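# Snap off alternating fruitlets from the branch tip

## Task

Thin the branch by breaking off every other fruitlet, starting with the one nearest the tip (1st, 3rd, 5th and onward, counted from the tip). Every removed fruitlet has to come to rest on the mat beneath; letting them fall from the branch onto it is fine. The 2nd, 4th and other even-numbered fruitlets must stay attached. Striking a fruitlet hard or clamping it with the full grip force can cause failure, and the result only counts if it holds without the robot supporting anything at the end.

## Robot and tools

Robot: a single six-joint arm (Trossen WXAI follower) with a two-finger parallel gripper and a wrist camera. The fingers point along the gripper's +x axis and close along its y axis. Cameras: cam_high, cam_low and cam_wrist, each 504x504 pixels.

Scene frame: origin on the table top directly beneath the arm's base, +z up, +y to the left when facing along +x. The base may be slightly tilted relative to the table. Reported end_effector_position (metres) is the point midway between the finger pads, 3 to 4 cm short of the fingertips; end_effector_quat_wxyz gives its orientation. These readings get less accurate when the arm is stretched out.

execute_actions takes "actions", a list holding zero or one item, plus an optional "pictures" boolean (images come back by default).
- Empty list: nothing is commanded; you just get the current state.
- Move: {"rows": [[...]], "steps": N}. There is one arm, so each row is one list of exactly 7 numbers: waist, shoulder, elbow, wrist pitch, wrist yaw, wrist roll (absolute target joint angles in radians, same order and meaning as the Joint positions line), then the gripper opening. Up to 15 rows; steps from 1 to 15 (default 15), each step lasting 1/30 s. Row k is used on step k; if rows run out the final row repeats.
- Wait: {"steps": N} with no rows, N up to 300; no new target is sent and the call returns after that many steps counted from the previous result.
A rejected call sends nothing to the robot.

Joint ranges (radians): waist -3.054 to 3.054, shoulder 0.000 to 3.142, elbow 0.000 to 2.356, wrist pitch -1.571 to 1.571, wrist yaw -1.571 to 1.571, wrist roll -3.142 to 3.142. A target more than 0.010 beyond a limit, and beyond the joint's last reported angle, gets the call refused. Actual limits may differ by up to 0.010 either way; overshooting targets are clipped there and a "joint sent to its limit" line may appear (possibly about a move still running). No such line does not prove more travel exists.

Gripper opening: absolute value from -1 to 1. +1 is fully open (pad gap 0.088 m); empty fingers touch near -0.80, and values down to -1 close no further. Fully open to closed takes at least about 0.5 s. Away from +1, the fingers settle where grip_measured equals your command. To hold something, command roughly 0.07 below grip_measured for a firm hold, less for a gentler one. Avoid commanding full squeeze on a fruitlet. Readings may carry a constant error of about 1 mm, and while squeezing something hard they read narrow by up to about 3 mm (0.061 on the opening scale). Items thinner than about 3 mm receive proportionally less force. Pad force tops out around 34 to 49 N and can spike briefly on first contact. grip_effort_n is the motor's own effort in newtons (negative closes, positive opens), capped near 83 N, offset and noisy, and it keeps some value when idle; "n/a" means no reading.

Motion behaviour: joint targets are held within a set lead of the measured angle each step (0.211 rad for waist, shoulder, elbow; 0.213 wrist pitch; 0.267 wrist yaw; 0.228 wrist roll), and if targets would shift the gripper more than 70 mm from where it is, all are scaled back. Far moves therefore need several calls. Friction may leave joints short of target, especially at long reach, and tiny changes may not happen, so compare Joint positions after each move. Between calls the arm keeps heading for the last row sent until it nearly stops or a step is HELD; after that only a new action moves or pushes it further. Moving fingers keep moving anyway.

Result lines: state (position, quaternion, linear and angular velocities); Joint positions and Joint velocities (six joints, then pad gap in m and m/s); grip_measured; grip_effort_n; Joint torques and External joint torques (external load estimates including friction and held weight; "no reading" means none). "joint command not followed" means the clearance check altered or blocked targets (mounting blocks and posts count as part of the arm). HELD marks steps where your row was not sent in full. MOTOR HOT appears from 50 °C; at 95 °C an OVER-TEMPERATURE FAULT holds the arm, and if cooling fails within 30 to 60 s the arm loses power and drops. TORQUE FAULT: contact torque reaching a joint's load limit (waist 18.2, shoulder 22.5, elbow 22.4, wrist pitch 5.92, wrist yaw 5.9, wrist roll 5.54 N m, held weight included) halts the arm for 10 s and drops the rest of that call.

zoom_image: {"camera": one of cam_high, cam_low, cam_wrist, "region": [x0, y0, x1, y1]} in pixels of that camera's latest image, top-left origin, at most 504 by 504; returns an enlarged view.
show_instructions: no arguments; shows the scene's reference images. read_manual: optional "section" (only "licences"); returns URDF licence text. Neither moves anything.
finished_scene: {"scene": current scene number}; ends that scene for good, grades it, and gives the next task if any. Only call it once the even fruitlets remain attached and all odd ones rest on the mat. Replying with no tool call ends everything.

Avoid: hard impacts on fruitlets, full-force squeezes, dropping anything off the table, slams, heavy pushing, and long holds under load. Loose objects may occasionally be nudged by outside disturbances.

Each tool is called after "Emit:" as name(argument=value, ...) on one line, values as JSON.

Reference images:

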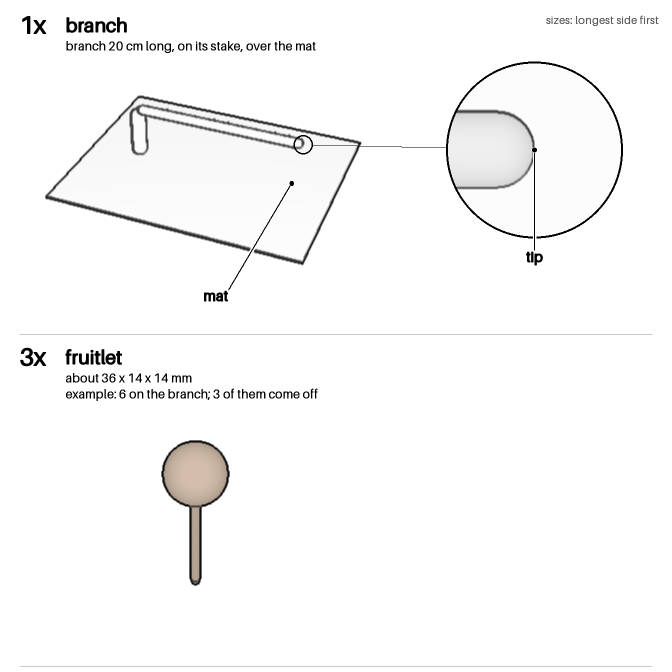

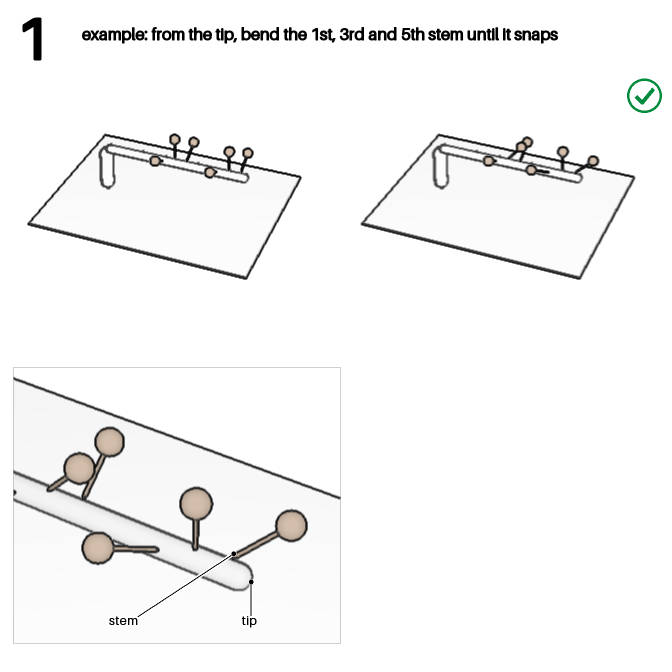

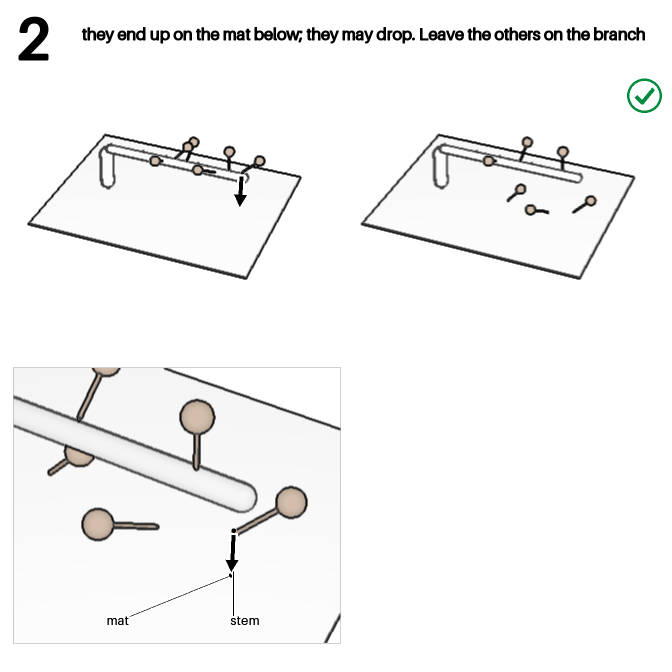

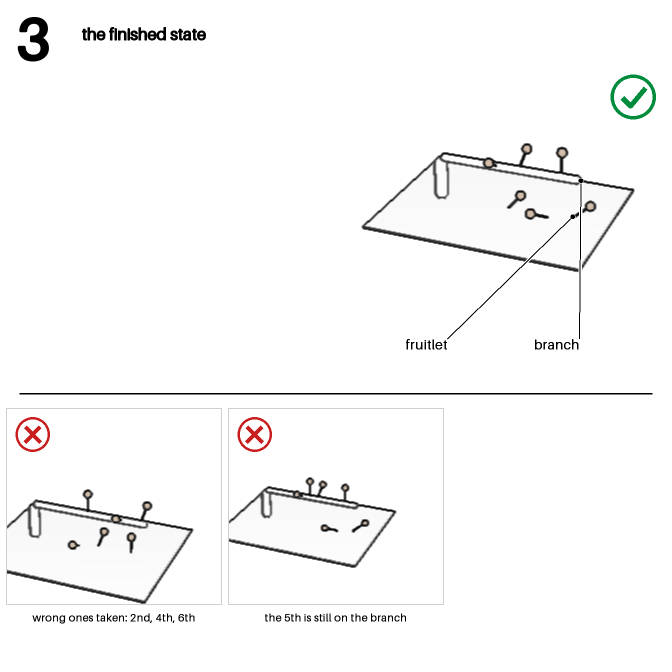

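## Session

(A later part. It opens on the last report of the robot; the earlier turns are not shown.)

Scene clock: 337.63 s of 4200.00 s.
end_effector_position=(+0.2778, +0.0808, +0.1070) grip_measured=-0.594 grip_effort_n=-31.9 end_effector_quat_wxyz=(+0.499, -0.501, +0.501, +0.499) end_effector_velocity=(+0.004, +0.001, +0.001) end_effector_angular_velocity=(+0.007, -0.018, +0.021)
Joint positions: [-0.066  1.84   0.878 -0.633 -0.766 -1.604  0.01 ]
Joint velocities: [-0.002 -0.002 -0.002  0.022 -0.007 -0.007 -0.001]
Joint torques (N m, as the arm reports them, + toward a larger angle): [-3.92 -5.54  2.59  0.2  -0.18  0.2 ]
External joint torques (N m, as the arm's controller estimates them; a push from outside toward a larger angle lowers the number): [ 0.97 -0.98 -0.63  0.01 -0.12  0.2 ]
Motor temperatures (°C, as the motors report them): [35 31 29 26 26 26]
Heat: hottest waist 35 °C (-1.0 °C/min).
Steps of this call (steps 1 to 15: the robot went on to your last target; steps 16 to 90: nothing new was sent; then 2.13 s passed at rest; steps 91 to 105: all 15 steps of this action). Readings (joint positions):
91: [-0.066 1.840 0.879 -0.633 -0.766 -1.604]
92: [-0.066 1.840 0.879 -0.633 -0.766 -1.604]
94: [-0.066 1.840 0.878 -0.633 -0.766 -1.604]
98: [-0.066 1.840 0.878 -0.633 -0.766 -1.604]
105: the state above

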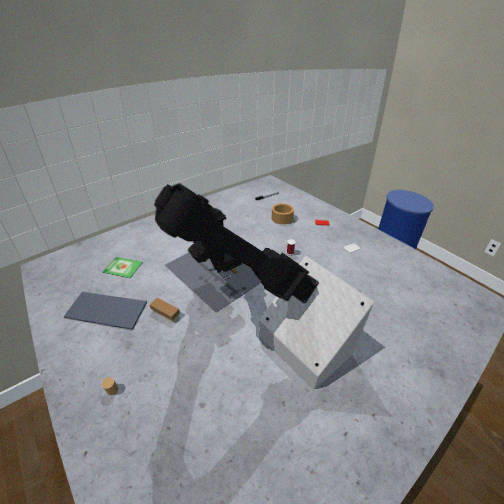

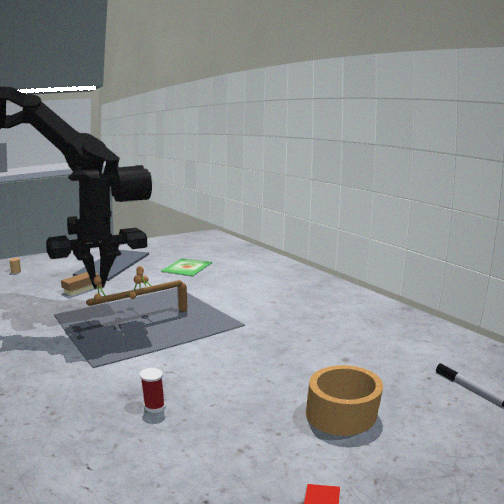

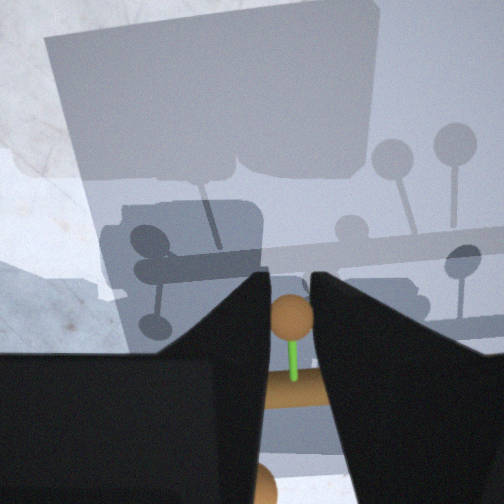

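Emit:
execute_actions(actions=[{"rows":[[-0.059,1.834,0.868,-0.62,-0.769,-1.591,-0.6],[-0.059,1.834,0.868,-0.62,-0.769,-1.591,-0.6],[-0.059,1.834,0.868,-0.62,-0.769,-1.591,-0.6],[-0.054,1.837,0.865,-0.608,-0.769,-1.584,-0.6],[-0.054,1.837,0.865,-0.608,-0.769,-1.584,-0.6],[-0.054,1.837,0.865,-0.608,-0.769,-1.584,-0.6],[-0.049,1.840,0.861,-0.597,-0.769,-1.577,-0.6],[-0.049,1.840,0.861,-0.597,-0.769,-1.577,-0.6],[-0.049,1.840,0.861,-0.597,-0.769,-1.577,-0.6],[-0.044,1.843,0.858,-0.585,-0.769,-1.57,-0.6],[-0.044,1.843,0.858,-0.585,-0.769,-1.57,-0.6],[-0.044,1.843,0.858,-0.585,-0.769,-1.57,-0.6],[-0.039,1.8465,0.8545,-0.574,-0.769,-1.563,-0.6]],"steps":15}])

Scene clock: 356.10 s of 4200.00 s.
end_effector_position=(+0.2787, +0.0828, +0.1009) grip_measured=-0.594 grip_effort_n=-32.3 end_effector_quat_wxyz=(+0.499, -0.505, +0.497, +0.499) end_effector_velocity=(-0.005, +0.004, -0.010) end_effector_angular_velocity=(+0.007, +0.006, +0.031)
Joint positions: [-0.046  1.84   0.862 -0.585 -0.766 -1.573  0.01 ]
Joint velocities: [ 0.032 -0.002 -0.032  0.051 -0.007  0.007 -0.   ]
Joint torques (N m, as the arm reports them, + toward a larger angle): [-3.8  -3.93  2.73  0.31 -0.17  0.21]
External joint torques (N m, as the arm's controller estimates them; a push from outside toward a larger angle lowers the number): [ 1.17  0.58 -0.35  0.13 -0.12  0.2 ]
Motor temperatures (°C, as the motors report them): [35 32 29 26 26 26]
Heat: hottest waist 35 °C (+0.0 °C/min).
Steps of this call (steps 1 to 15: the robot went on to your last target; steps 16 to 90: nothing new was sent; then 14.97 s passed at rest; steps 91 to 105: all 15 steps of this action). Readings (joint positions):
91: [-0.066 1.840 0.878 -0.631 -0.766 -1.602]
92: [-0.065 1.840 0.877 -0.629 -0.766 -1.601]
94: [-0.063 1.840 0.875 -0.623 -0.766 -1.598]
98: [-0.056 1.840 0.871 -0.610 -0.766 -1.589]
105: the state above

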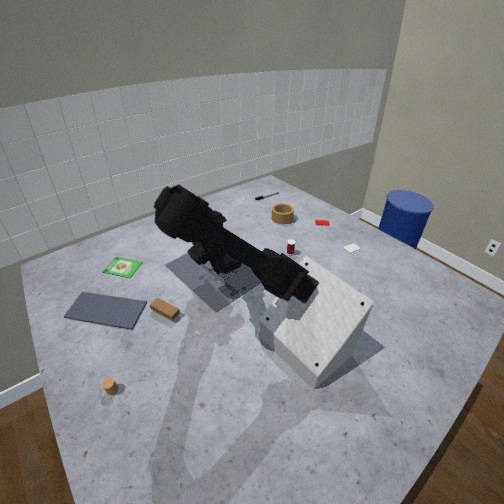

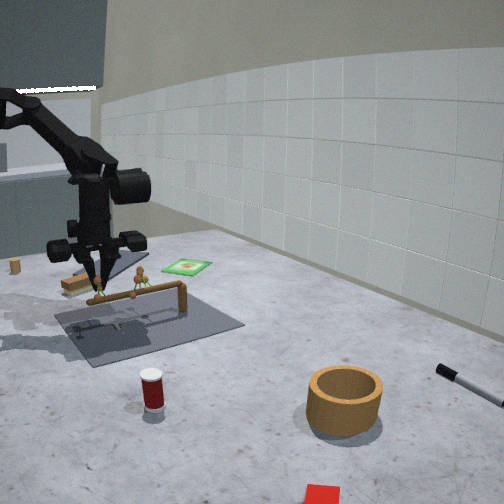

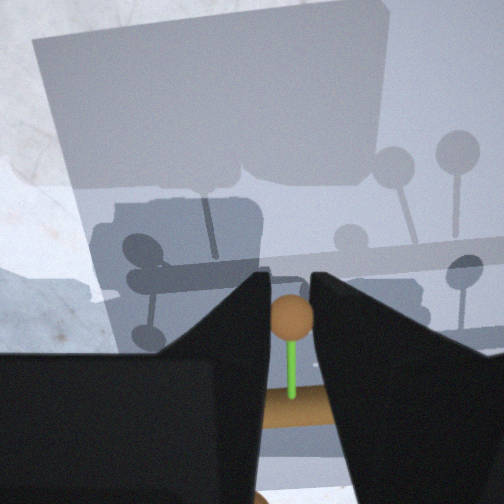

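Emit:
execute_actions(actions=[{"rows":[[-0.035,1.852,0.851,-0.565,-0.769,-1.557,-0.6],[-0.035,1.852,0.851,-0.565,-0.769,-1.557,-0.6],[-0.035,1.852,0.851,-0.565,-0.769,-1.557,-0.6],[-0.029,1.857,0.847,-0.552,-0.769,-1.549,-0.6],[-0.029,1.857,0.847,-0.552,-0.769,-1.549,-0.6],[-0.029,1.857,0.847,-0.552,-0.769,-1.549,-0.6],[-0.023,1.862,0.843,-0.539,-0.769,-1.541,-0.6],[-0.023,1.862,0.843,-0.539,-0.769,-1.541,-0.6],[-0.023,1.862,0.843,-0.539,-0.769,-1.541,-0.6],[-0.017,1.867,0.839,-0.526,-0.769,-1.533,-0.6],[-0.017,1.867,0.839,-0.526,-0.769,-1.533,-0.6],[-0.017,1.867,0.839,-0.526,-0.769,-1.533,-0.6],[-0.011,1.872,0.835,-0.512,-0.769,-1.525,-0.6]],"steps":15}])

Scene clock: 364.40 s of 4200.00 s.
end_effector_position=(+0.2788, +0.0830, +0.0900) grip_measured=-0.594 grip_effort_n=-32.3 end_effector_quat_wxyz=(+0.499, -0.505, +0.497, +0.499) end_effector_velocity=(-0.005, -0.003, -0.021) end_effector_angular_velocity=(+0.008, +0.020, +0.002)
Joint positions: [-0.018  1.858  0.845 -0.523 -0.766 -1.537  0.01 ]
Joint velocities: [ 0.042  0.046 -0.037  0.095 -0.007  0.037 -0.   ]
Joint torques (N m, as the arm reports them, + toward a larger angle): [-3.83 -3.56  2.37  0.23 -0.16  0.22]
External joint torques (N m, as the arm's controller estimates them; a push from outside toward a larger angle lowers the number): [ 1.18  1.12 -0.59  0.02 -0.11  0.21]
Motor temperatures (°C, as the motors report them): [35 31 29 26 26 26]
Heat: hottest waist 35 °C (+0.0 °C/min).
Steps of this call (steps 1 to 15: the robot went on to your last target; steps 16 to 90: nothing new was sent; then 4.80 s passed at rest; steps 91 to 105: all 15 steps of this action). Readings (joint positions):
91: [-0.043 1.840 0.859 -0.576 -0.766 -1.567]
92: [-0.042 1.840 0.859 -0.574 -0.766 -1.566]
94: [-0.040 1.842 0.857 -0.568 -0.766 -1.562]
98: [-0.032 1.847 0.853 -0.552 -0.766 -1.554]
105: the state above

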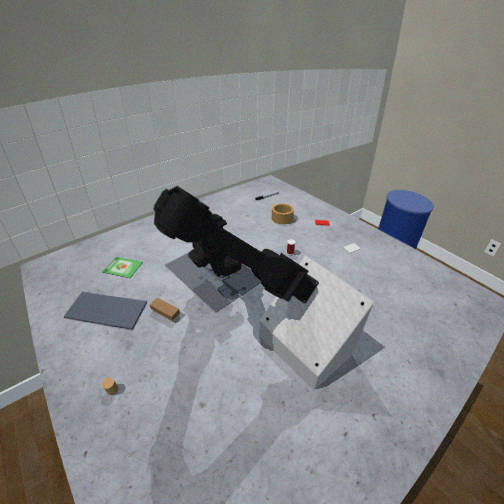

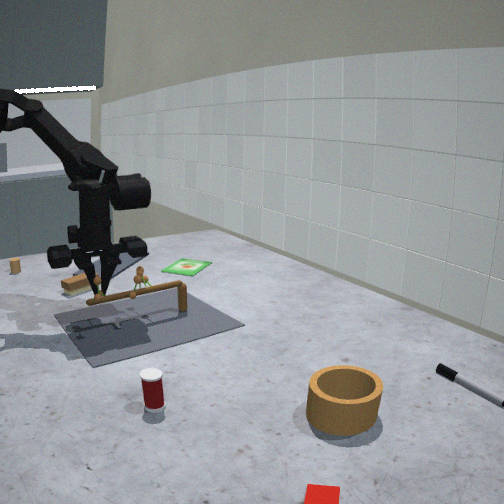

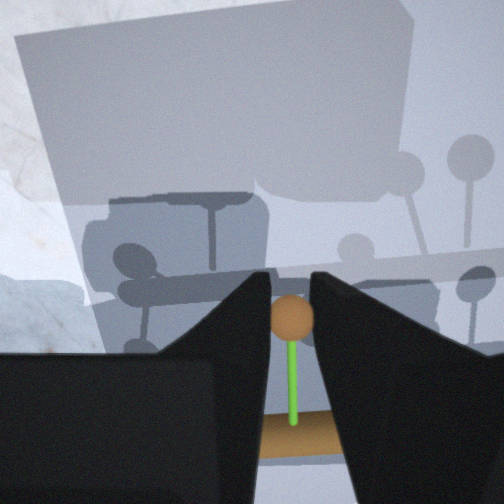

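Emit:
execute_actions(actions=[{"rows":[[-0.008,1.877,0.832,-0.5,-0.769,-1.52,-0.6],[-0.008,1.877,0.832,-0.5,-0.769,-1.52,-0.6],[-0.008,1.877,0.832,-0.5,-0.769,-1.52,-0.6],[-0.005,1.883,0.829,-0.488,-0.769,-1.515,-0.6],[-0.005,1.883,0.829,-0.488,-0.769,-1.515,-0.6],[-0.005,1.883,0.829,-0.488,-0.769,-1.515,-0.6],[-0.002,1.889,0.826,-0.476,-0.768,-1.511,-0.6],[-0.002,1.889,0.826,-0.476,-0.768,-1.511,-0.6],[-0.002,1.889,0.826,-0.476,-0.768,-1.511,-0.6],[0.002,1.895,0.823,-0.464,-0.768,-1.506,-0.6],[0.002,1.895,0.823,-0.464,-0.768,-1.506,-0.6],[0.002,1.895,0.823,-0.464,-0.768,-1.506,-0.6],[0.005,1.9,0.821,-0.452,-0.768,-1.502,-0.6]],"steps":15}])

Scene clock: 380.23 s of 4200.00 s.
end_effector_position=(+0.2789, +0.0800, +0.0791) grip_measured=-0.594 grip_effort_n=-31.9 end_effector_quat_wxyz=(+0.499, -0.504, +0.497, +0.500) end_effector_velocity=(-0.002, -0.003, -0.015) end_effector_angular_velocity=(+0.008, +0.014, +0.002)
Joint positions: [ 0.001  1.887  0.829 -0.462 -0.767 -1.511  0.01 ]
Joint velocities: [ 0.027  0.042 -0.017  0.066 -0.007  0.022 -0.   ]
Joint torques (N m, as the arm reports them, + toward a larger angle): [-3.9  -3.65  2.23  0.23 -0.11  0.2 ]
External joint torques (N m, as the arm's controller estimates them; a push from outside toward a larger angle lowers the number): [ 1.08  1.11 -0.54  0.03 -0.04  0.2 ]
Motor temperatures (°C, as the motors report them): [35 30 29 26 26 26]
Heat: hottest waist 35 °C (+0.0 °C/min).
Steps of this call (steps 1 to 15: the robot went on to your last target; steps 16 to 90: nothing new was sent; then 12.33 s passed at rest; steps 91 to 105: all 15 steps of this action). Readings (joint positions):
91: [-0.015 1.862 0.842 -0.512 -0.766 -1.530]
92: [-0.014 1.863 0.841 -0.509 -0.766 -1.529]
94: [-0.012 1.865 0.840 -0.503 -0.767 -1.527]
98: [-0.007 1.873 0.836 -0.488 -0.767 -1.521]
105: the state above

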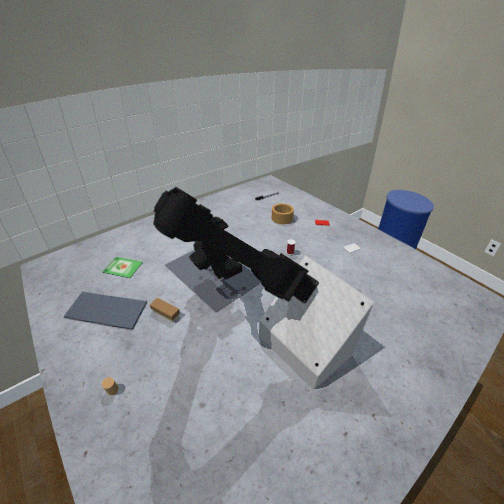

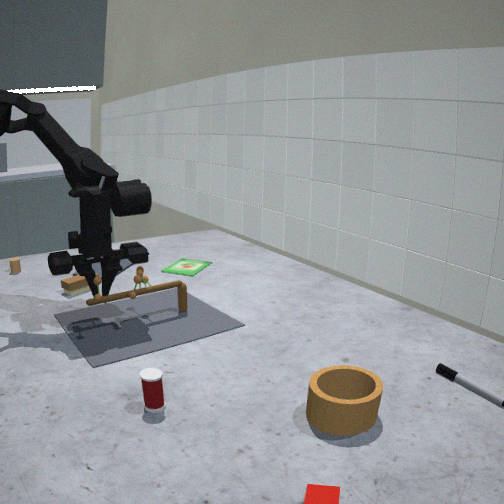

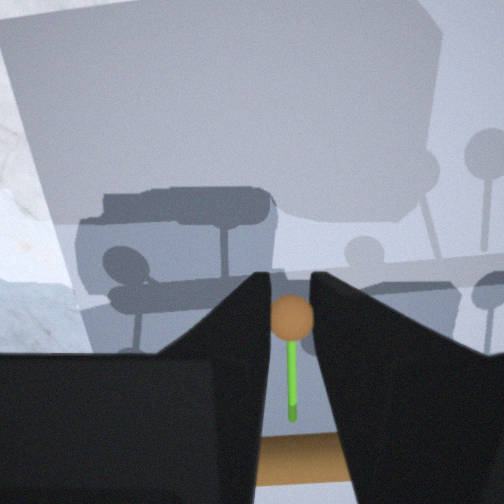

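Emit:
execute_actions(actions=[{"rows":[[0.005,1.9,0.821,-0.452,-0.768,-1.502,-0.55],[0.005,1.9,0.821,-0.452,-0.768,-1.502,-0.5],[0.005,1.9,0.821,-0.452,-0.768,-1.502,-0.4],[0.005,1.9,0.821,-0.452,-0.768,-1.502,-0.3]],"steps":15}])

Scene clock: 399.37 s of 4200.00 s.
end_effector_position=(+0.2791, +0.0797, +0.0780) grip_measured=-0.308 grip_effort_n=14.2 end_effector_quat_wxyz=(+0.500, -0.504, +0.497, +0.500) end_effector_velocity=(-0.002, -0.000, -0.000) end_effector_angular_velocity=(+0.007, +0.008, -0.003)
Joint positions: [ 0.002  1.89   0.828 -0.454 -0.767 -1.508  0.024]
Joint velocities: [-0.002  0.002 -0.002 -0.007 -0.007 -0.007  0.002]
Joint torques (N m, as the arm reports them, + toward a larger angle): [-3.94 -3.55  2.21  0.21 -0.1   0.21]
External joint torques (N m, as the arm's controller estimates them; a push from outside toward a larger angle lowers the number): [ 1.03  1.15 -0.54  0.01 -0.04  0.21]
Motor temperatures (°C, as the motors report them): [35 30 29 26 26 26]
Heat: hottest waist 35 °C (+0.0 °C/min).
Steps of this call (steps 1 to 15: the robot went on to your last target; steps 16 to 90: nothing new was sent; then 15.63 s passed at rest; steps 91 to 105: all 15 steps of this action). Readings (joint positions):
91: [0.002 1.890 0.828 -0.454 -0.767 -1.508]
92: [0.002 1.890 0.828 -0.454 -0.767 -1.508]
94: [0.002 1.890 0.828 -0.454 -0.767 -1.508]
98: [0.002 1.890 0.828 -0.454 -0.767 -1.508]
105: the state above

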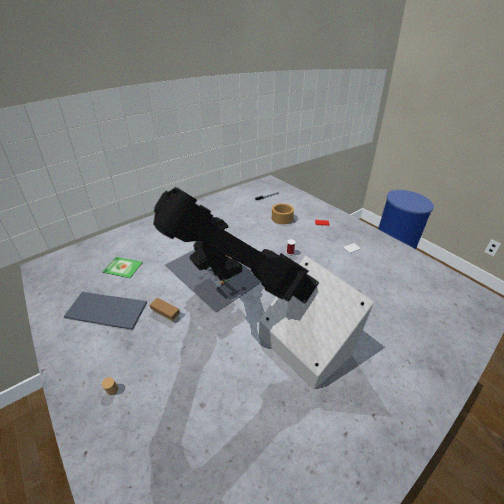

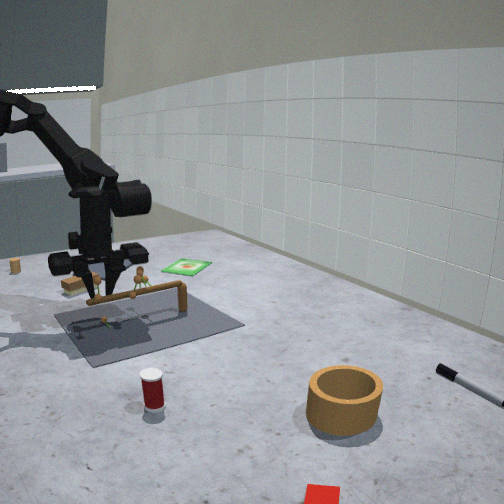

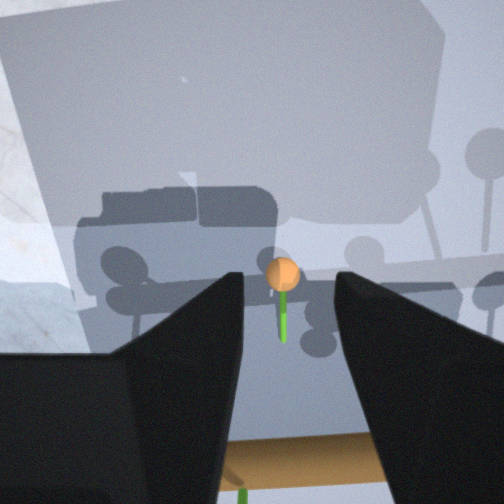

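Emit:
execute_actions(actions=[{"rows":[[-0.02,1.88,0.84,-0.51,-0.768,-1.54,-0.3],[-0.05,1.862,0.865,-0.58,-0.766,-1.58,-0.3],[-0.08,1.845,0.89,-0.65,-0.765,-1.62,-0.3],[-0.11,1.828,0.917,-0.725,-0.764,-1.665,-0.3],[-0.14,1.81,0.943,-0.8,-0.762,-1.707,-0.3],[-0.173,1.792,0.97,-0.872,-0.761,-1.749,-0.3],[-0.173,1.792,0.97,-0.872,-0.761,-1.749,-0.3],[-0.173,1.792,0.97,-0.872,-0.761,-1.749,-0.3],[-0.168,1.836,1.033,-0.886,-0.762,-1.742,-0.3],[-0.163,1.88,1.096,-0.9,-0.762,-1.736,-0.3],[-0.158,1.925,1.159,-0.914,-0.763,-1.729,-0.3],[-0.153,1.969,1.221,-0.928,-0.763,-1.722,-0.3],[-0.148,2.013,1.284,-0.942,-0.764,-1.716,-0.3],[-0.144,2.057,1.347,-0.956,-0.764,-1.709,-0.3]],"steps":15}], pictures=false)

Emit:
execute_actions(actions=[{"steps":20}])

Scene clock: 443.03 s of 4200.00 s.
end_effector_position=(+0.3395, +0.0835, +0.1531) grip_measured=-0.303 grip_effort_n=13.7 end_effector_quat_wxyz=(+0.501, -0.507, +0.494, +0.497) end_effector_velocity=(+0.305, -0.008, +0.010) end_effector_angular_velocity=(-0.018, -0.127, +0.201)
Joint positions: [-0.152  1.972  1.233 -0.914 -0.765 -1.715  0.024]
Joint velocities: [ 0.061  0.891  1.326 -0.198 -0.007  0.007 -0.   ]
Joint torques (N m, as the arm reports them, + toward a larger angle): [-4.74 -4.62  3.53 -0.58 -0.02  0.04]
External joint torques (N m, as the arm's controller estimates them; a push from outside toward a larger angle lowers the number): [ 1.2   1.19  0.45 -0.28  0.01  0.02]
Motor temperatures (°C, as the motors report them): [35 29 29 26 26 26]
Heat: hottest waist 35 °C (+0.0 °C/min).
Steps of this call (steps 1 to 15: the robot went on to your last target; steps 16 to 90: nothing new was sent; then 40.17 s passed at rest; steps 91 to 105: all 15 steps of this action). Readings (joint positions):
91: [0.001 1.890 0.829 -0.462 -0.767 -1.509]
92: [-0.005 1.889 0.835 -0.492 -0.767 -1.523]
94: [-0.039 1.878 0.856 -0.586 -0.767 -1.576]
98: [-0.138 1.825 0.929 -0.777 -0.765 -1.691]
105: the state above

Scene clock: 443.70 s of 4200.00 s.
end_effector_position=(+0.3590, +0.0828, +0.1527) grip_measured=-0.303 grip_effort_n=13.7 end_effector_quat_wxyz=(+0.500, -0.504, +0.497, +0.500) end_effector_velocity=(-0.000, +0.003, +0.000) end_effector_angular_velocity=(+0.008, +0.002, -0.007)
Joint positions: [-0.147  2.045  1.339 -0.954 -0.765 -1.715  0.024]
Joint velocities: [ 0.002 -0.002  0.002 -0.007 -0.007  0.007 -0.   ]
Joint torques (N m, as the arm reports them, + toward a larger angle): [-5.11 -4.5   4.96 -0.07 -0.04  0.2 ]
External joint torques (N m, as the arm's controller estimates them; a push from outside toward a larger angle lowers the number): [ 1.21  1.43  1.06 -0.27  0.03  0.19]
Motor temperatures (°C, as the motors report them): [35 29 29 26 26 26]
Heat: hottest waist 35 °C (+0.0 °C/min).
Steps of this call (steps 1 to 20: the robot went on to your last target). Readings (joint positions):
1: [-0.150 1.995 1.268 -0.920 -0.765 -1.715]
2: [-0.149 2.011 1.290 -0.930 -0.765 -1.715]
4: [-0.148 2.028 1.313 -0.943 -0.765 -1.715]
8: [-0.147 2.041 1.331 -0.951 -0.765 -1.715]
20: the state above

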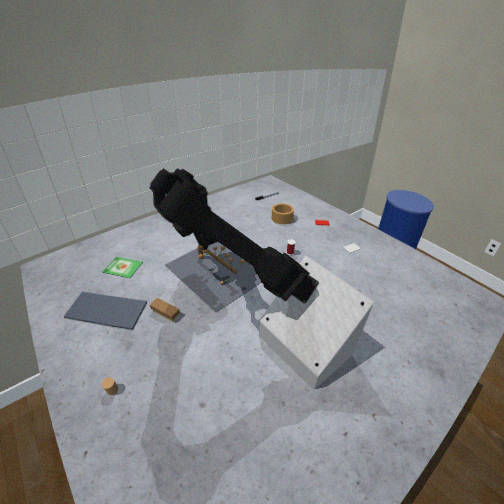

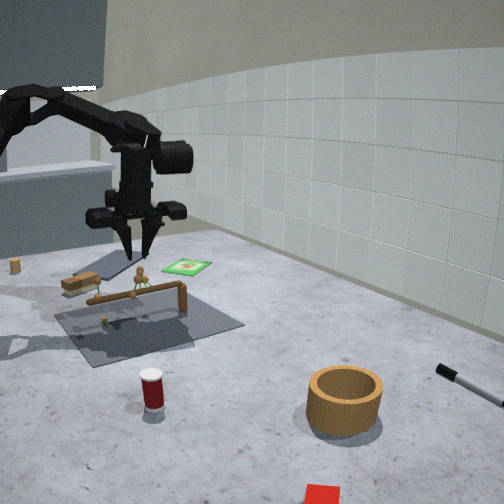

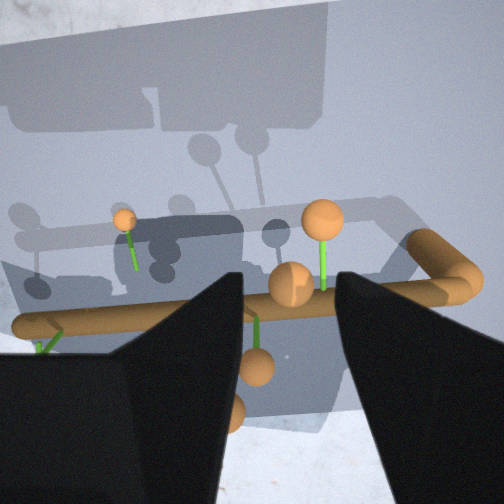

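Emit:
zoom_image(camera="cam_wrist", region=[220, 180, 380, 400])

Region (220, 180, 380, 400) of cam_wrist's 504x504 image, scaled by 2.291, with more detail than that image has; it fills the left 367 columns of this view, and the rest is white.

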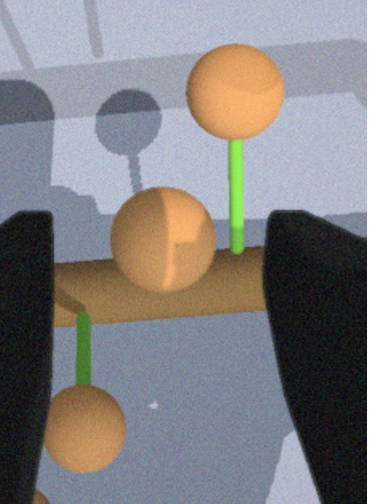

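Emit:
execute_actions(actions=[{"rows":[[-0.139,2.052,1.33,-0.935,-0.765,-1.703,-0.3],[-0.139,2.052,1.33,-0.935,-0.765,-1.703,-0.3],[-0.13,2.056,1.321,-0.916,-0.765,-1.691,-0.3],[-0.13,2.056,1.321,-0.916,-0.765,-1.691,-0.3],[-0.122,2.06,1.312,-0.897,-0.766,-1.68,-0.3],[-0.122,2.06,1.312,-0.897,-0.766,-1.68,-0.3],[-0.114,2.063,1.303,-0.878,-0.766,-1.668,-0.3],[-0.114,2.063,1.303,-0.878,-0.766,-1.668,-0.3],[-0.106,2.065,1.294,-0.86,-0.767,-1.657,-0.3]],"steps":15}], pictures=false)

Emit:
execute_actions(actions=[{"steps":8}])

Scene clock: 469.33 s of 4200.00 s.
end_effector_position=(+0.3605, +0.0842, +0.1352) grip_measured=-0.303 grip_effort_n=13.7 end_effector_quat_wxyz=(+0.498, -0.508, +0.494, +0.500) end_effector_velocity=(+0.001, -0.001, -0.003) end_effector_angular_velocity=(+0.006, -0.015, -0.020)
Joint positions: [-0.109  2.054  1.303 -0.867 -0.765 -1.666  0.024]
Joint velocities: [ 0.002 -0.002 -0.017  0.037 -0.007  0.037  0.   ]
Joint torques (N m, as the arm reports them, + toward a larger angle): [-5.21 -4.67  3.14  0.22 -0.14  0.21]
External joint torques (N m, as the arm's controller estimates them; a push from outside toward a larger angle lowers the number): [ 1.24  1.43 -0.64  0.01 -0.08  0.21]
Motor temperatures (°C, as the motors report them): [36 30 30 25 26 26]
Heat: hottest waist 36 °C (+1.0 °C/min).
Steps of this call (steps 1 to 15: the robot went on to your last target; steps 16 to 90: nothing new was sent; then 22.13 s passed at rest; steps 91 to 105: all 15 steps of this action). Readings (joint positions):
91: [-0.147 2.045 1.339 -0.953 -0.765 -1.714]
92: [-0.145 2.045 1.339 -0.949 -0.765 -1.712]
94: [-0.142 2.045 1.337 -0.934 -0.765 -1.705]
98: [-0.126 2.047 1.323 -0.900 -0.765 -1.686]
105: the state above

Scene clock: 469.60 s of 4200.00 s.
end_effector_position=(+0.3609, +0.0840, +0.1350) grip_measured=-0.303 grip_effort_n=13.7 end_effector_quat_wxyz=(+0.499, -0.508, +0.494, +0.499) end_effector_velocity=(-0.002, +0.002, -0.000) end_effector_angular_velocity=(+0.008, +0.006, -0.025)
Joint positions: [-0.109  2.054  1.302 -0.862 -0.765 -1.664  0.024]
Joint velocities: [ 0.002 -0.002 -0.002 -0.007 -0.007  0.022 -0.   ]
Joint torques (N m, as the arm reports them, + toward a larger angle): [-5.16 -4.64  3.12  0.22 -0.14  0.2 ]
External joint torques (N m, as the arm's controller estimates them; a push from outside toward a larger angle lowers the number): [ 1.23  1.34 -0.6   0.02 -0.08  0.2 ]
Motor temperatures (°C, as the motors report them): [36 30 30 25 26 26]
Heat: hottest waist 36 °C (+1.0 °C/min).
Steps of this call (steps 1 to 8: the robot went on to your last target). Readings (joint positions):
1: [-0.109 2.054 1.303 -0.866 -0.765 -1.665]
2: [-0.109 2.054 1.303 -0.864 -0.765 -1.665]
4: [-0.109 2.054 1.303 -0.863 -0.765 -1.664]
8: the state above

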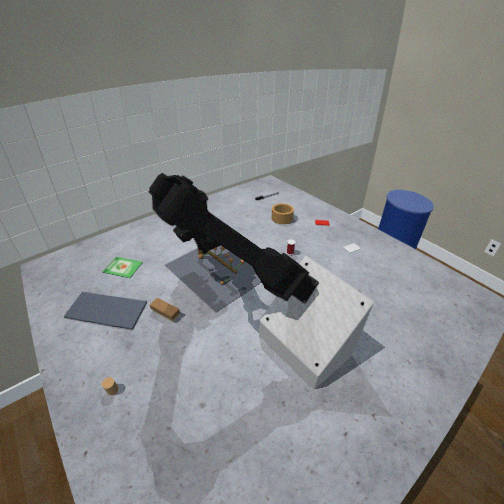

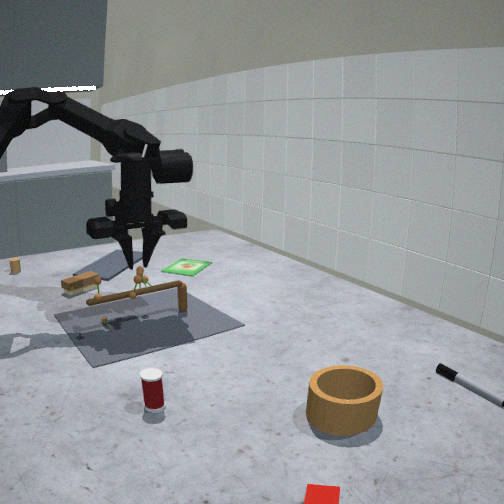

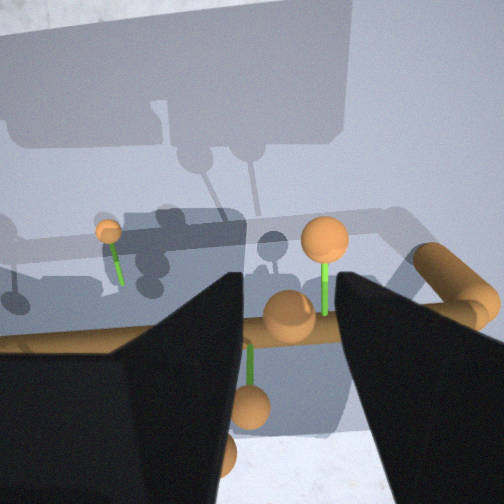

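Emit:
execute_actions(actions=[{"rows":[[-0.105,2.069,1.29,-0.852,-0.767,-1.656,-0.3],[-0.105,2.069,1.29,-0.852,-0.767,-1.656,-0.3],[-0.104,2.073,1.287,-0.844,-0.767,-1.654,-0.3],[-0.104,2.073,1.287,-0.844,-0.767,-1.654,-0.3],[-0.103,2.077,1.284,-0.836,-0.767,-1.653,-0.3],[-0.103,2.077,1.284,-0.836,-0.767,-1.653,-0.3],[-0.102,2.081,1.28,-0.827,-0.767,-1.652,-0.3],[-0.102,2.081,1.28,-0.827,-0.767,-1.652,-0.3],[-0.1015,2.084,1.277,-0.819,-0.767,-1.651,-0.3]],"steps":15}], pictures=false)

Emit:
execute_actions(actions=[{"steps":8}])

Scene clock: 488.27 s of 4200.00 s.
end_effector_position=(+0.3610, +0.0782, +0.1267) grip_measured=-0.303 grip_effort_n=13.7 end_effector_quat_wxyz=(+0.498, -0.508, +0.494, +0.499) end_effector_velocity=(+0.002, +0.002, +0.002) end_effector_angular_velocity=(+0.022, -0.012, -0.007)
Joint positions: [-0.104  2.072  1.285 -0.824 -0.765 -1.657  0.024]
Joint velocities: [-0.007 -0.002 -0.002  0.007 -0.022  0.007 -0.001]
Joint torques (N m, as the arm reports them, + toward a larger angle): [-5.15 -4.66  3.03  0.24 -0.14  0.21]
External joint torques (N m, as the arm's controller estimates them; a push from outside toward a larger angle lowers the number): [ 1.36  1.42 -0.7   0.02 -0.08  0.21]
Motor temperatures (°C, as the motors report them): [37 30 29 26 26 26]
Heat: hottest waist 37 °C (+2.0 °C/min).
Steps of this call (steps 1 to 15: the robot went on to your last target; steps 16 to 90: nothing new was sent; then 15.17 s passed at rest; steps 91 to 105: all 15 steps of this action). Readings (joint positions):
91: [-0.108 2.055 1.301 -0.860 -0.765 -1.663]
92: [-0.108 2.055 1.301 -0.859 -0.765 -1.663]
94: [-0.108 2.057 1.298 -0.853 -0.765 -1.662]
98: [-0.106 2.064 1.292 -0.838 -0.765 -1.660]
105: the state above

Scene clock: 488.53 s of 4200.00 s.
end_effector_position=(+0.3613, +0.0782, +0.1267) grip_measured=-0.303 grip_effort_n=13.7 end_effector_quat_wxyz=(+0.498, -0.509, +0.493, +0.499) end_effector_velocity=(+0.001, +0.001, +0.001) end_effector_angular_velocity=(+0.007, -0.007, +0.011)
Joint positions: [-0.104  2.072  1.285 -0.822 -0.765 -1.657  0.024]
Joint velocities: [-0.002 -0.002 -0.002  0.007 -0.007 -0.007 -0.   ]
Joint torques (N m, as the arm reports them, + toward a larger angle): [-5.15 -4.54  2.99  0.21 -0.14  0.21]
External joint torques (N m, as the arm's controller estimates them; a push from outside toward a larger angle lowers the number): [ 1.27  1.44 -0.64  0.01 -0.09  0.21]
Motor temperatures (°C, as the motors report them): [37 30 29 26 26 26]
Heat: hottest waist 37 °C (+2.0 °C/min).
Steps of this call (steps 1 to 8: the robot went on to your last target). Readings (joint positions):
1: [-0.104 2.072 1.285 -0.823 -0.765 -1.657]
2: [-0.104 2.072 1.285 -0.822 -0.765 -1.657]
4: [-0.104 2.072 1.285 -0.822 -0.765 -1.657]
8: the state above

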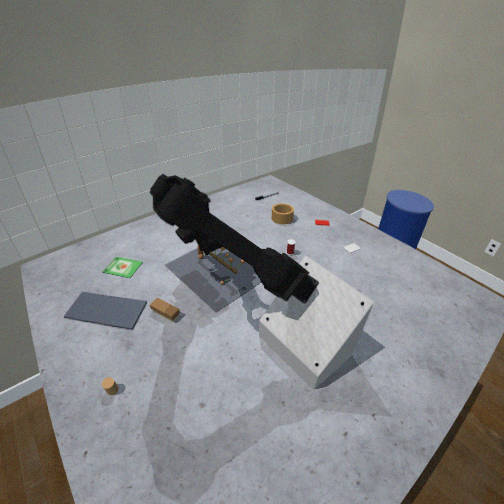

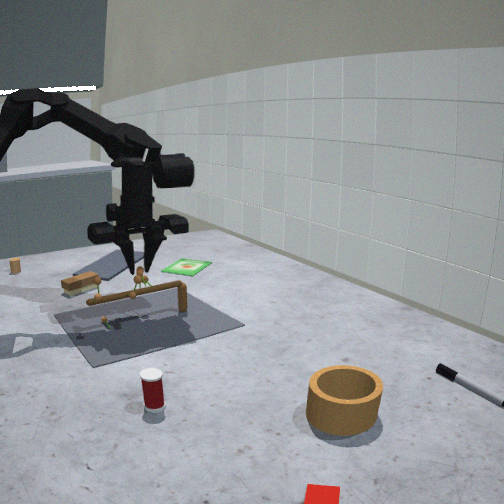

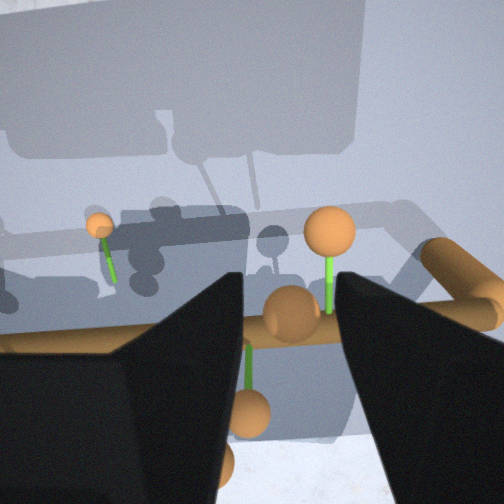

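Emit:
execute_actions(actions=[{"rows":[[-0.106,2.06,1.272,-0.818,-0.767,-1.66,-0.3],[-0.106,2.057,1.266,-0.816,-0.767,-1.661,-0.3],[-0.107,2.054,1.261,-0.813,-0.767,-1.661,-0.3],[-0.107,2.052,1.256,-0.811,-0.767,-1.662,-0.3],[-0.107,2.050,1.252,-0.809,-0.767,-1.662,-0.3],[-0.107,2.047,1.247,-0.807,-0.767,-1.662,-0.3],[-0.108,2.045,1.242,-0.804,-0.767,-1.663,-0.3],[-0.108,2.043,1.238,-0.802,-0.767,-1.663,-0.3],[-0.108,2.040,1.233,-0.8,-0.767,-1.664,-0.3],[-0.108,2.038,1.228,-0.798,-0.767,-1.664,-0.3],[-0.109,2.036,1.224,-0.796,-0.767,-1.664,-0.3],[-0.109,2.034,1.219,-0.793,-0.767,-1.665,-0.3],[-0.109,2.031,1.214,-0.791,-0.767,-1.665,-0.3],[-0.109,2.029,1.21,-0.789,-0.767,-1.666,-0.3],[-0.11,2.027,1.205,-0.787,-0.767,-1.666,-0.3]],"steps":15}], pictures=false)

Emit:
execute_actions(actions=[{"rows":[[-0.11,2.025,1.201,-0.785,-0.767,-1.666,-0.3],[-0.11,2.023,1.197,-0.783,-0.767,-1.667,-0.3],[-0.11,2.021,1.193,-0.781,-0.767,-1.667,-0.3],[-0.11,2.019,1.189,-0.779,-0.767,-1.667,-0.3],[-0.11,2.017,1.185,-0.777,-0.767,-1.667,-0.3],[-0.111,2.015,1.181,-0.775,-0.767,-1.668,-0.3],[-0.111,2.013,1.177,-0.773,-0.767,-1.668,-0.3],[-0.111,2.011,1.173,-0.771,-0.767,-1.668,-0.3],[-0.111,2.009,1.169,-0.769,-0.767,-1.669,-0.3],[-0.111,2.007,1.165,-0.767,-0.767,-1.669,-0.3],[-0.111,2.005,1.161,-0.766,-0.767,-1.669,-0.3],[-0.111,2.003,1.157,-0.764,-0.767,-1.669,-0.3],[-0.1116,2.001,1.153,-0.762,-0.767,-1.67,-0.3],[-0.1116,1.999,1.149,-0.76,-0.767,-1.67,-0.3],[-0.1116,1.997,1.146,-0.759,-0.767,-1.67,-0.3]],"steps":15}])

Scene clock: 518.47 s of 4200.00 s.
end_effector_position=(+0.3500, +0.0760, +0.1246) grip_measured=-0.303 grip_effort_n=13.7 end_effector_quat_wxyz=(+0.499, -0.508, +0.495, +0.499) end_effector_velocity=(-0.029, -0.005, -0.003) end_effector_angular_velocity=(+0.009, +0.007, -0.017)
Joint positions: [-0.107  2.044  1.226 -0.795 -0.765 -1.659  0.024]
Joint velocities: [-0.012 -0.071 -0.144  0.051 -0.007 -0.007  0.   ]
Joint torques (N m, as the arm reports them, + toward a larger angle): [-5.36 -6.84  2.9   0.22 -0.14 -0.25]
External joint torques (N m, as the arm's controller estimates them; a push from outside toward a larger angle lowers the number): [ 0.9  -1.08 -0.63  0.04 -0.09 -0.25]
Motor temperatures (°C, as the motors report them): [38 30 29 26 26 26]
Heat: hottest waist 38 °C (+2.0 °C/min).
Steps of this call (steps 1 to 15: the robot went on to your last target; steps 16 to 90: nothing new was sent; then 26.43 s passed at rest; steps 91 to 105: all 15 steps of this action). Readings (joint positions):
91: [-0.104 2.072 1.284 -0.821 -0.765 -1.657]
92: [-0.104 2.072 1.282 -0.820 -0.765 -1.657]
94: [-0.104 2.071 1.275 -0.817 -0.765 -1.657]
98: [-0.105 2.063 1.257 -0.810 -0.765 -1.657]
105: the state above

Scene clock: 518.97 s of 4200.00 s.
end_effector_position=(+0.3385, +0.0739, +0.1226) grip_measured=-0.303 grip_effort_n=13.7 end_effector_quat_wxyz=(+0.499, -0.508, +0.494, +0.499) end_effector_velocity=(-0.029, +0.001, -0.004) end_effector_angular_velocity=(+0.024, +0.023, -0.005)
Joint positions: [-0.109  2.014  1.165 -0.765 -0.765 -1.663  0.024]
Joint velocities: [-0.002 -0.061 -0.12   0.022 -0.022 -0.022  0.   ]
Joint torques (N m, as the arm reports them, + toward a larger angle): [-5.16 -6.66  2.85  0.2  -0.14 -0.27]
External joint torques (N m, as the arm's controller estimates them; a push from outside toward a larger angle lowers the number): [ 0.8  -1.06 -0.69  0.   -0.08 -0.27]
Motor temperatures (°C, as the motors report them): [38 30 29 26 26 26]
Heat: hottest waist 38 °C (+2.0 °C/min).
Steps of this call (steps 1 to 15: all 15 steps of this action). Readings (joint positions):
1: [-0.107 2.042 1.221 -0.793 -0.765 -1.659]
2: [-0.107 2.040 1.217 -0.791 -0.765 -1.659]
4: [-0.108 2.035 1.208 -0.787 -0.765 -1.660]
8: [-0.108 2.027 1.192 -0.779 -0.765 -1.661]
15: the state above

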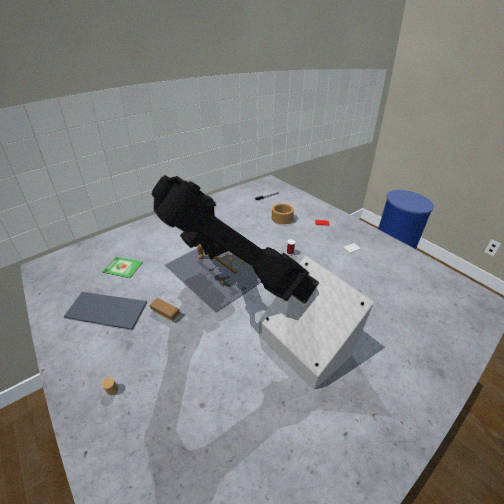

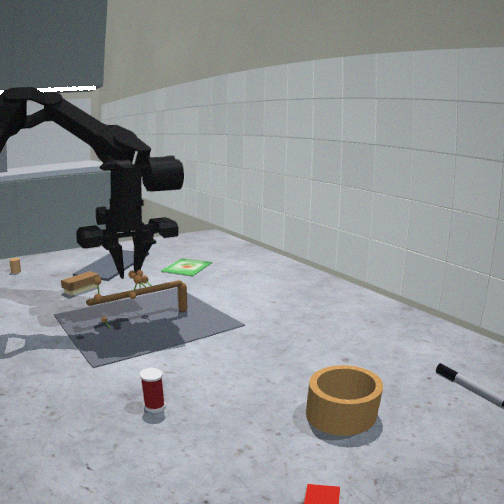

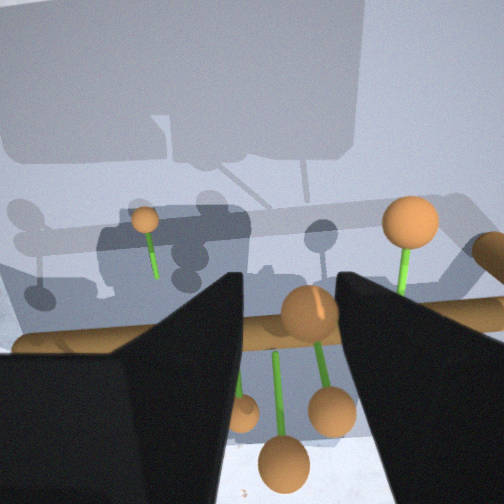

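Emit:
execute_actions(actions=[{"rows":[[-0.112,1.995,1.142,-0.757,-0.767,-1.67,-0.3],[-0.112,1.993,1.138,-0.755,-0.767,-1.67,-0.3],[-0.112,1.991,1.134,-0.753,-0.767,-1.67,-0.3],[-0.112,1.989,1.13,-0.751,-0.767,-1.67,-0.3],[-0.112,1.987,1.126,-0.749,-0.767,-1.67,-0.3],[-0.113,1.985,1.122,-0.747,-0.767,-1.671,-0.3],[-0.113,1.983,1.118,-0.745,-0.767,-1.671,-0.3],[-0.113,1.981,1.114,-0.743,-0.767,-1.671,-0.3],[-0.113,1.979,1.11,-0.741,-0.767,-1.671,-0.3],[-0.113,1.977,1.106,-0.739,-0.767,-1.671,-0.3],[-0.114,1.975,1.102,-0.737,-0.767,-1.672,-0.3],[-0.114,1.973,1.098,-0.735,-0.767,-1.672,-0.3],[-0.114,1.971,1.094,-0.733,-0.767,-1.672,-0.3],[-0.114,1.969,1.09,-0.731,-0.767,-1.672,-0.3],[-0.114,1.967,1.086,-0.729,-0.767,-1.672,-0.3]],"steps":15}])

Scene clock: 531.43 s of 4200.00 s.
end_effector_position=(+0.3269, +0.0719, +0.1207) grip_measured=-0.303 grip_effort_n=13.7 end_effector_quat_wxyz=(+0.499, -0.509, +0.494, +0.498) end_effector_velocity=(-0.025, -0.002, -0.003) end_effector_angular_velocity=(+0.008, +0.007, -0.010)
Joint positions: [-0.112  1.983  1.104 -0.737 -0.765 -1.665  0.024]
Joint velocities: [-0.007 -0.061 -0.115  0.037 -0.007 -0.007 -0.   ]
Joint torques (N m, as the arm reports them, + toward a larger angle): [-5.04 -6.5   2.83  0.22 -0.14 -0.26]
External joint torques (N m, as the arm's controller estimates them; a push from outside toward a larger angle lowers the number): [ 0.73 -1.14 -0.67  0.02 -0.08 -0.26]
Motor temperatures (°C, as the motors report them): [38 31 29 26 26 26]
Heat: hottest waist 38 °C (+2.0 °C/min).
Steps of this call (steps 1 to 15: the robot went on to your last target; steps 16 to 90: nothing new was sent; then 8.97 s passed at rest; steps 91 to 105: all 15 steps of this action). Readings (joint positions):
91: [-0.110 2.008 1.154 -0.759 -0.765 -1.664]
92: [-0.110 2.007 1.152 -0.759 -0.765 -1.664]
94: [-0.110 2.004 1.147 -0.756 -0.765 -1.664]
98: [-0.111 1.997 1.132 -0.750 -0.765 -1.664]
105: the state above

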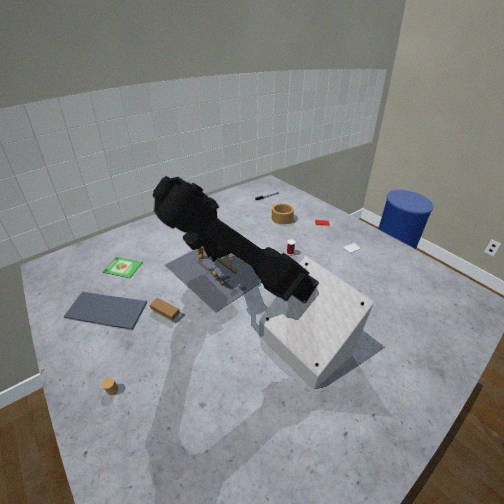

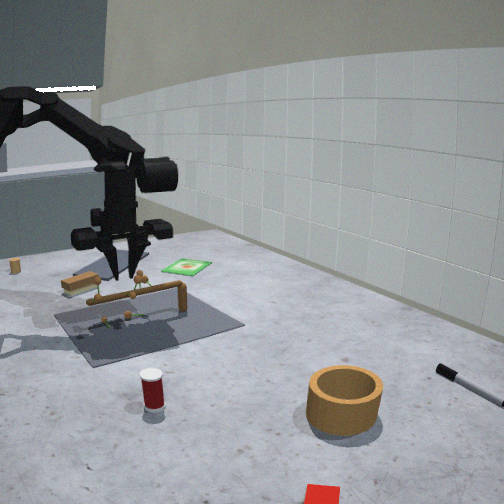

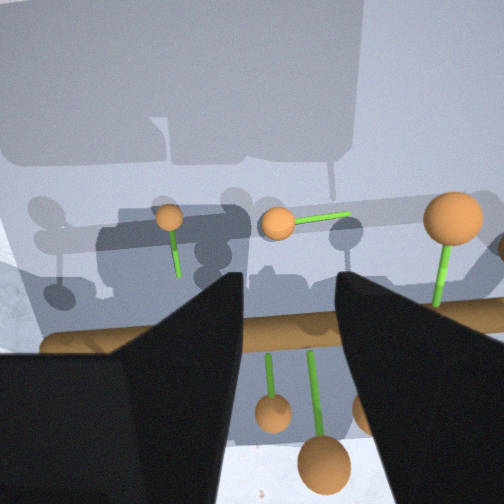

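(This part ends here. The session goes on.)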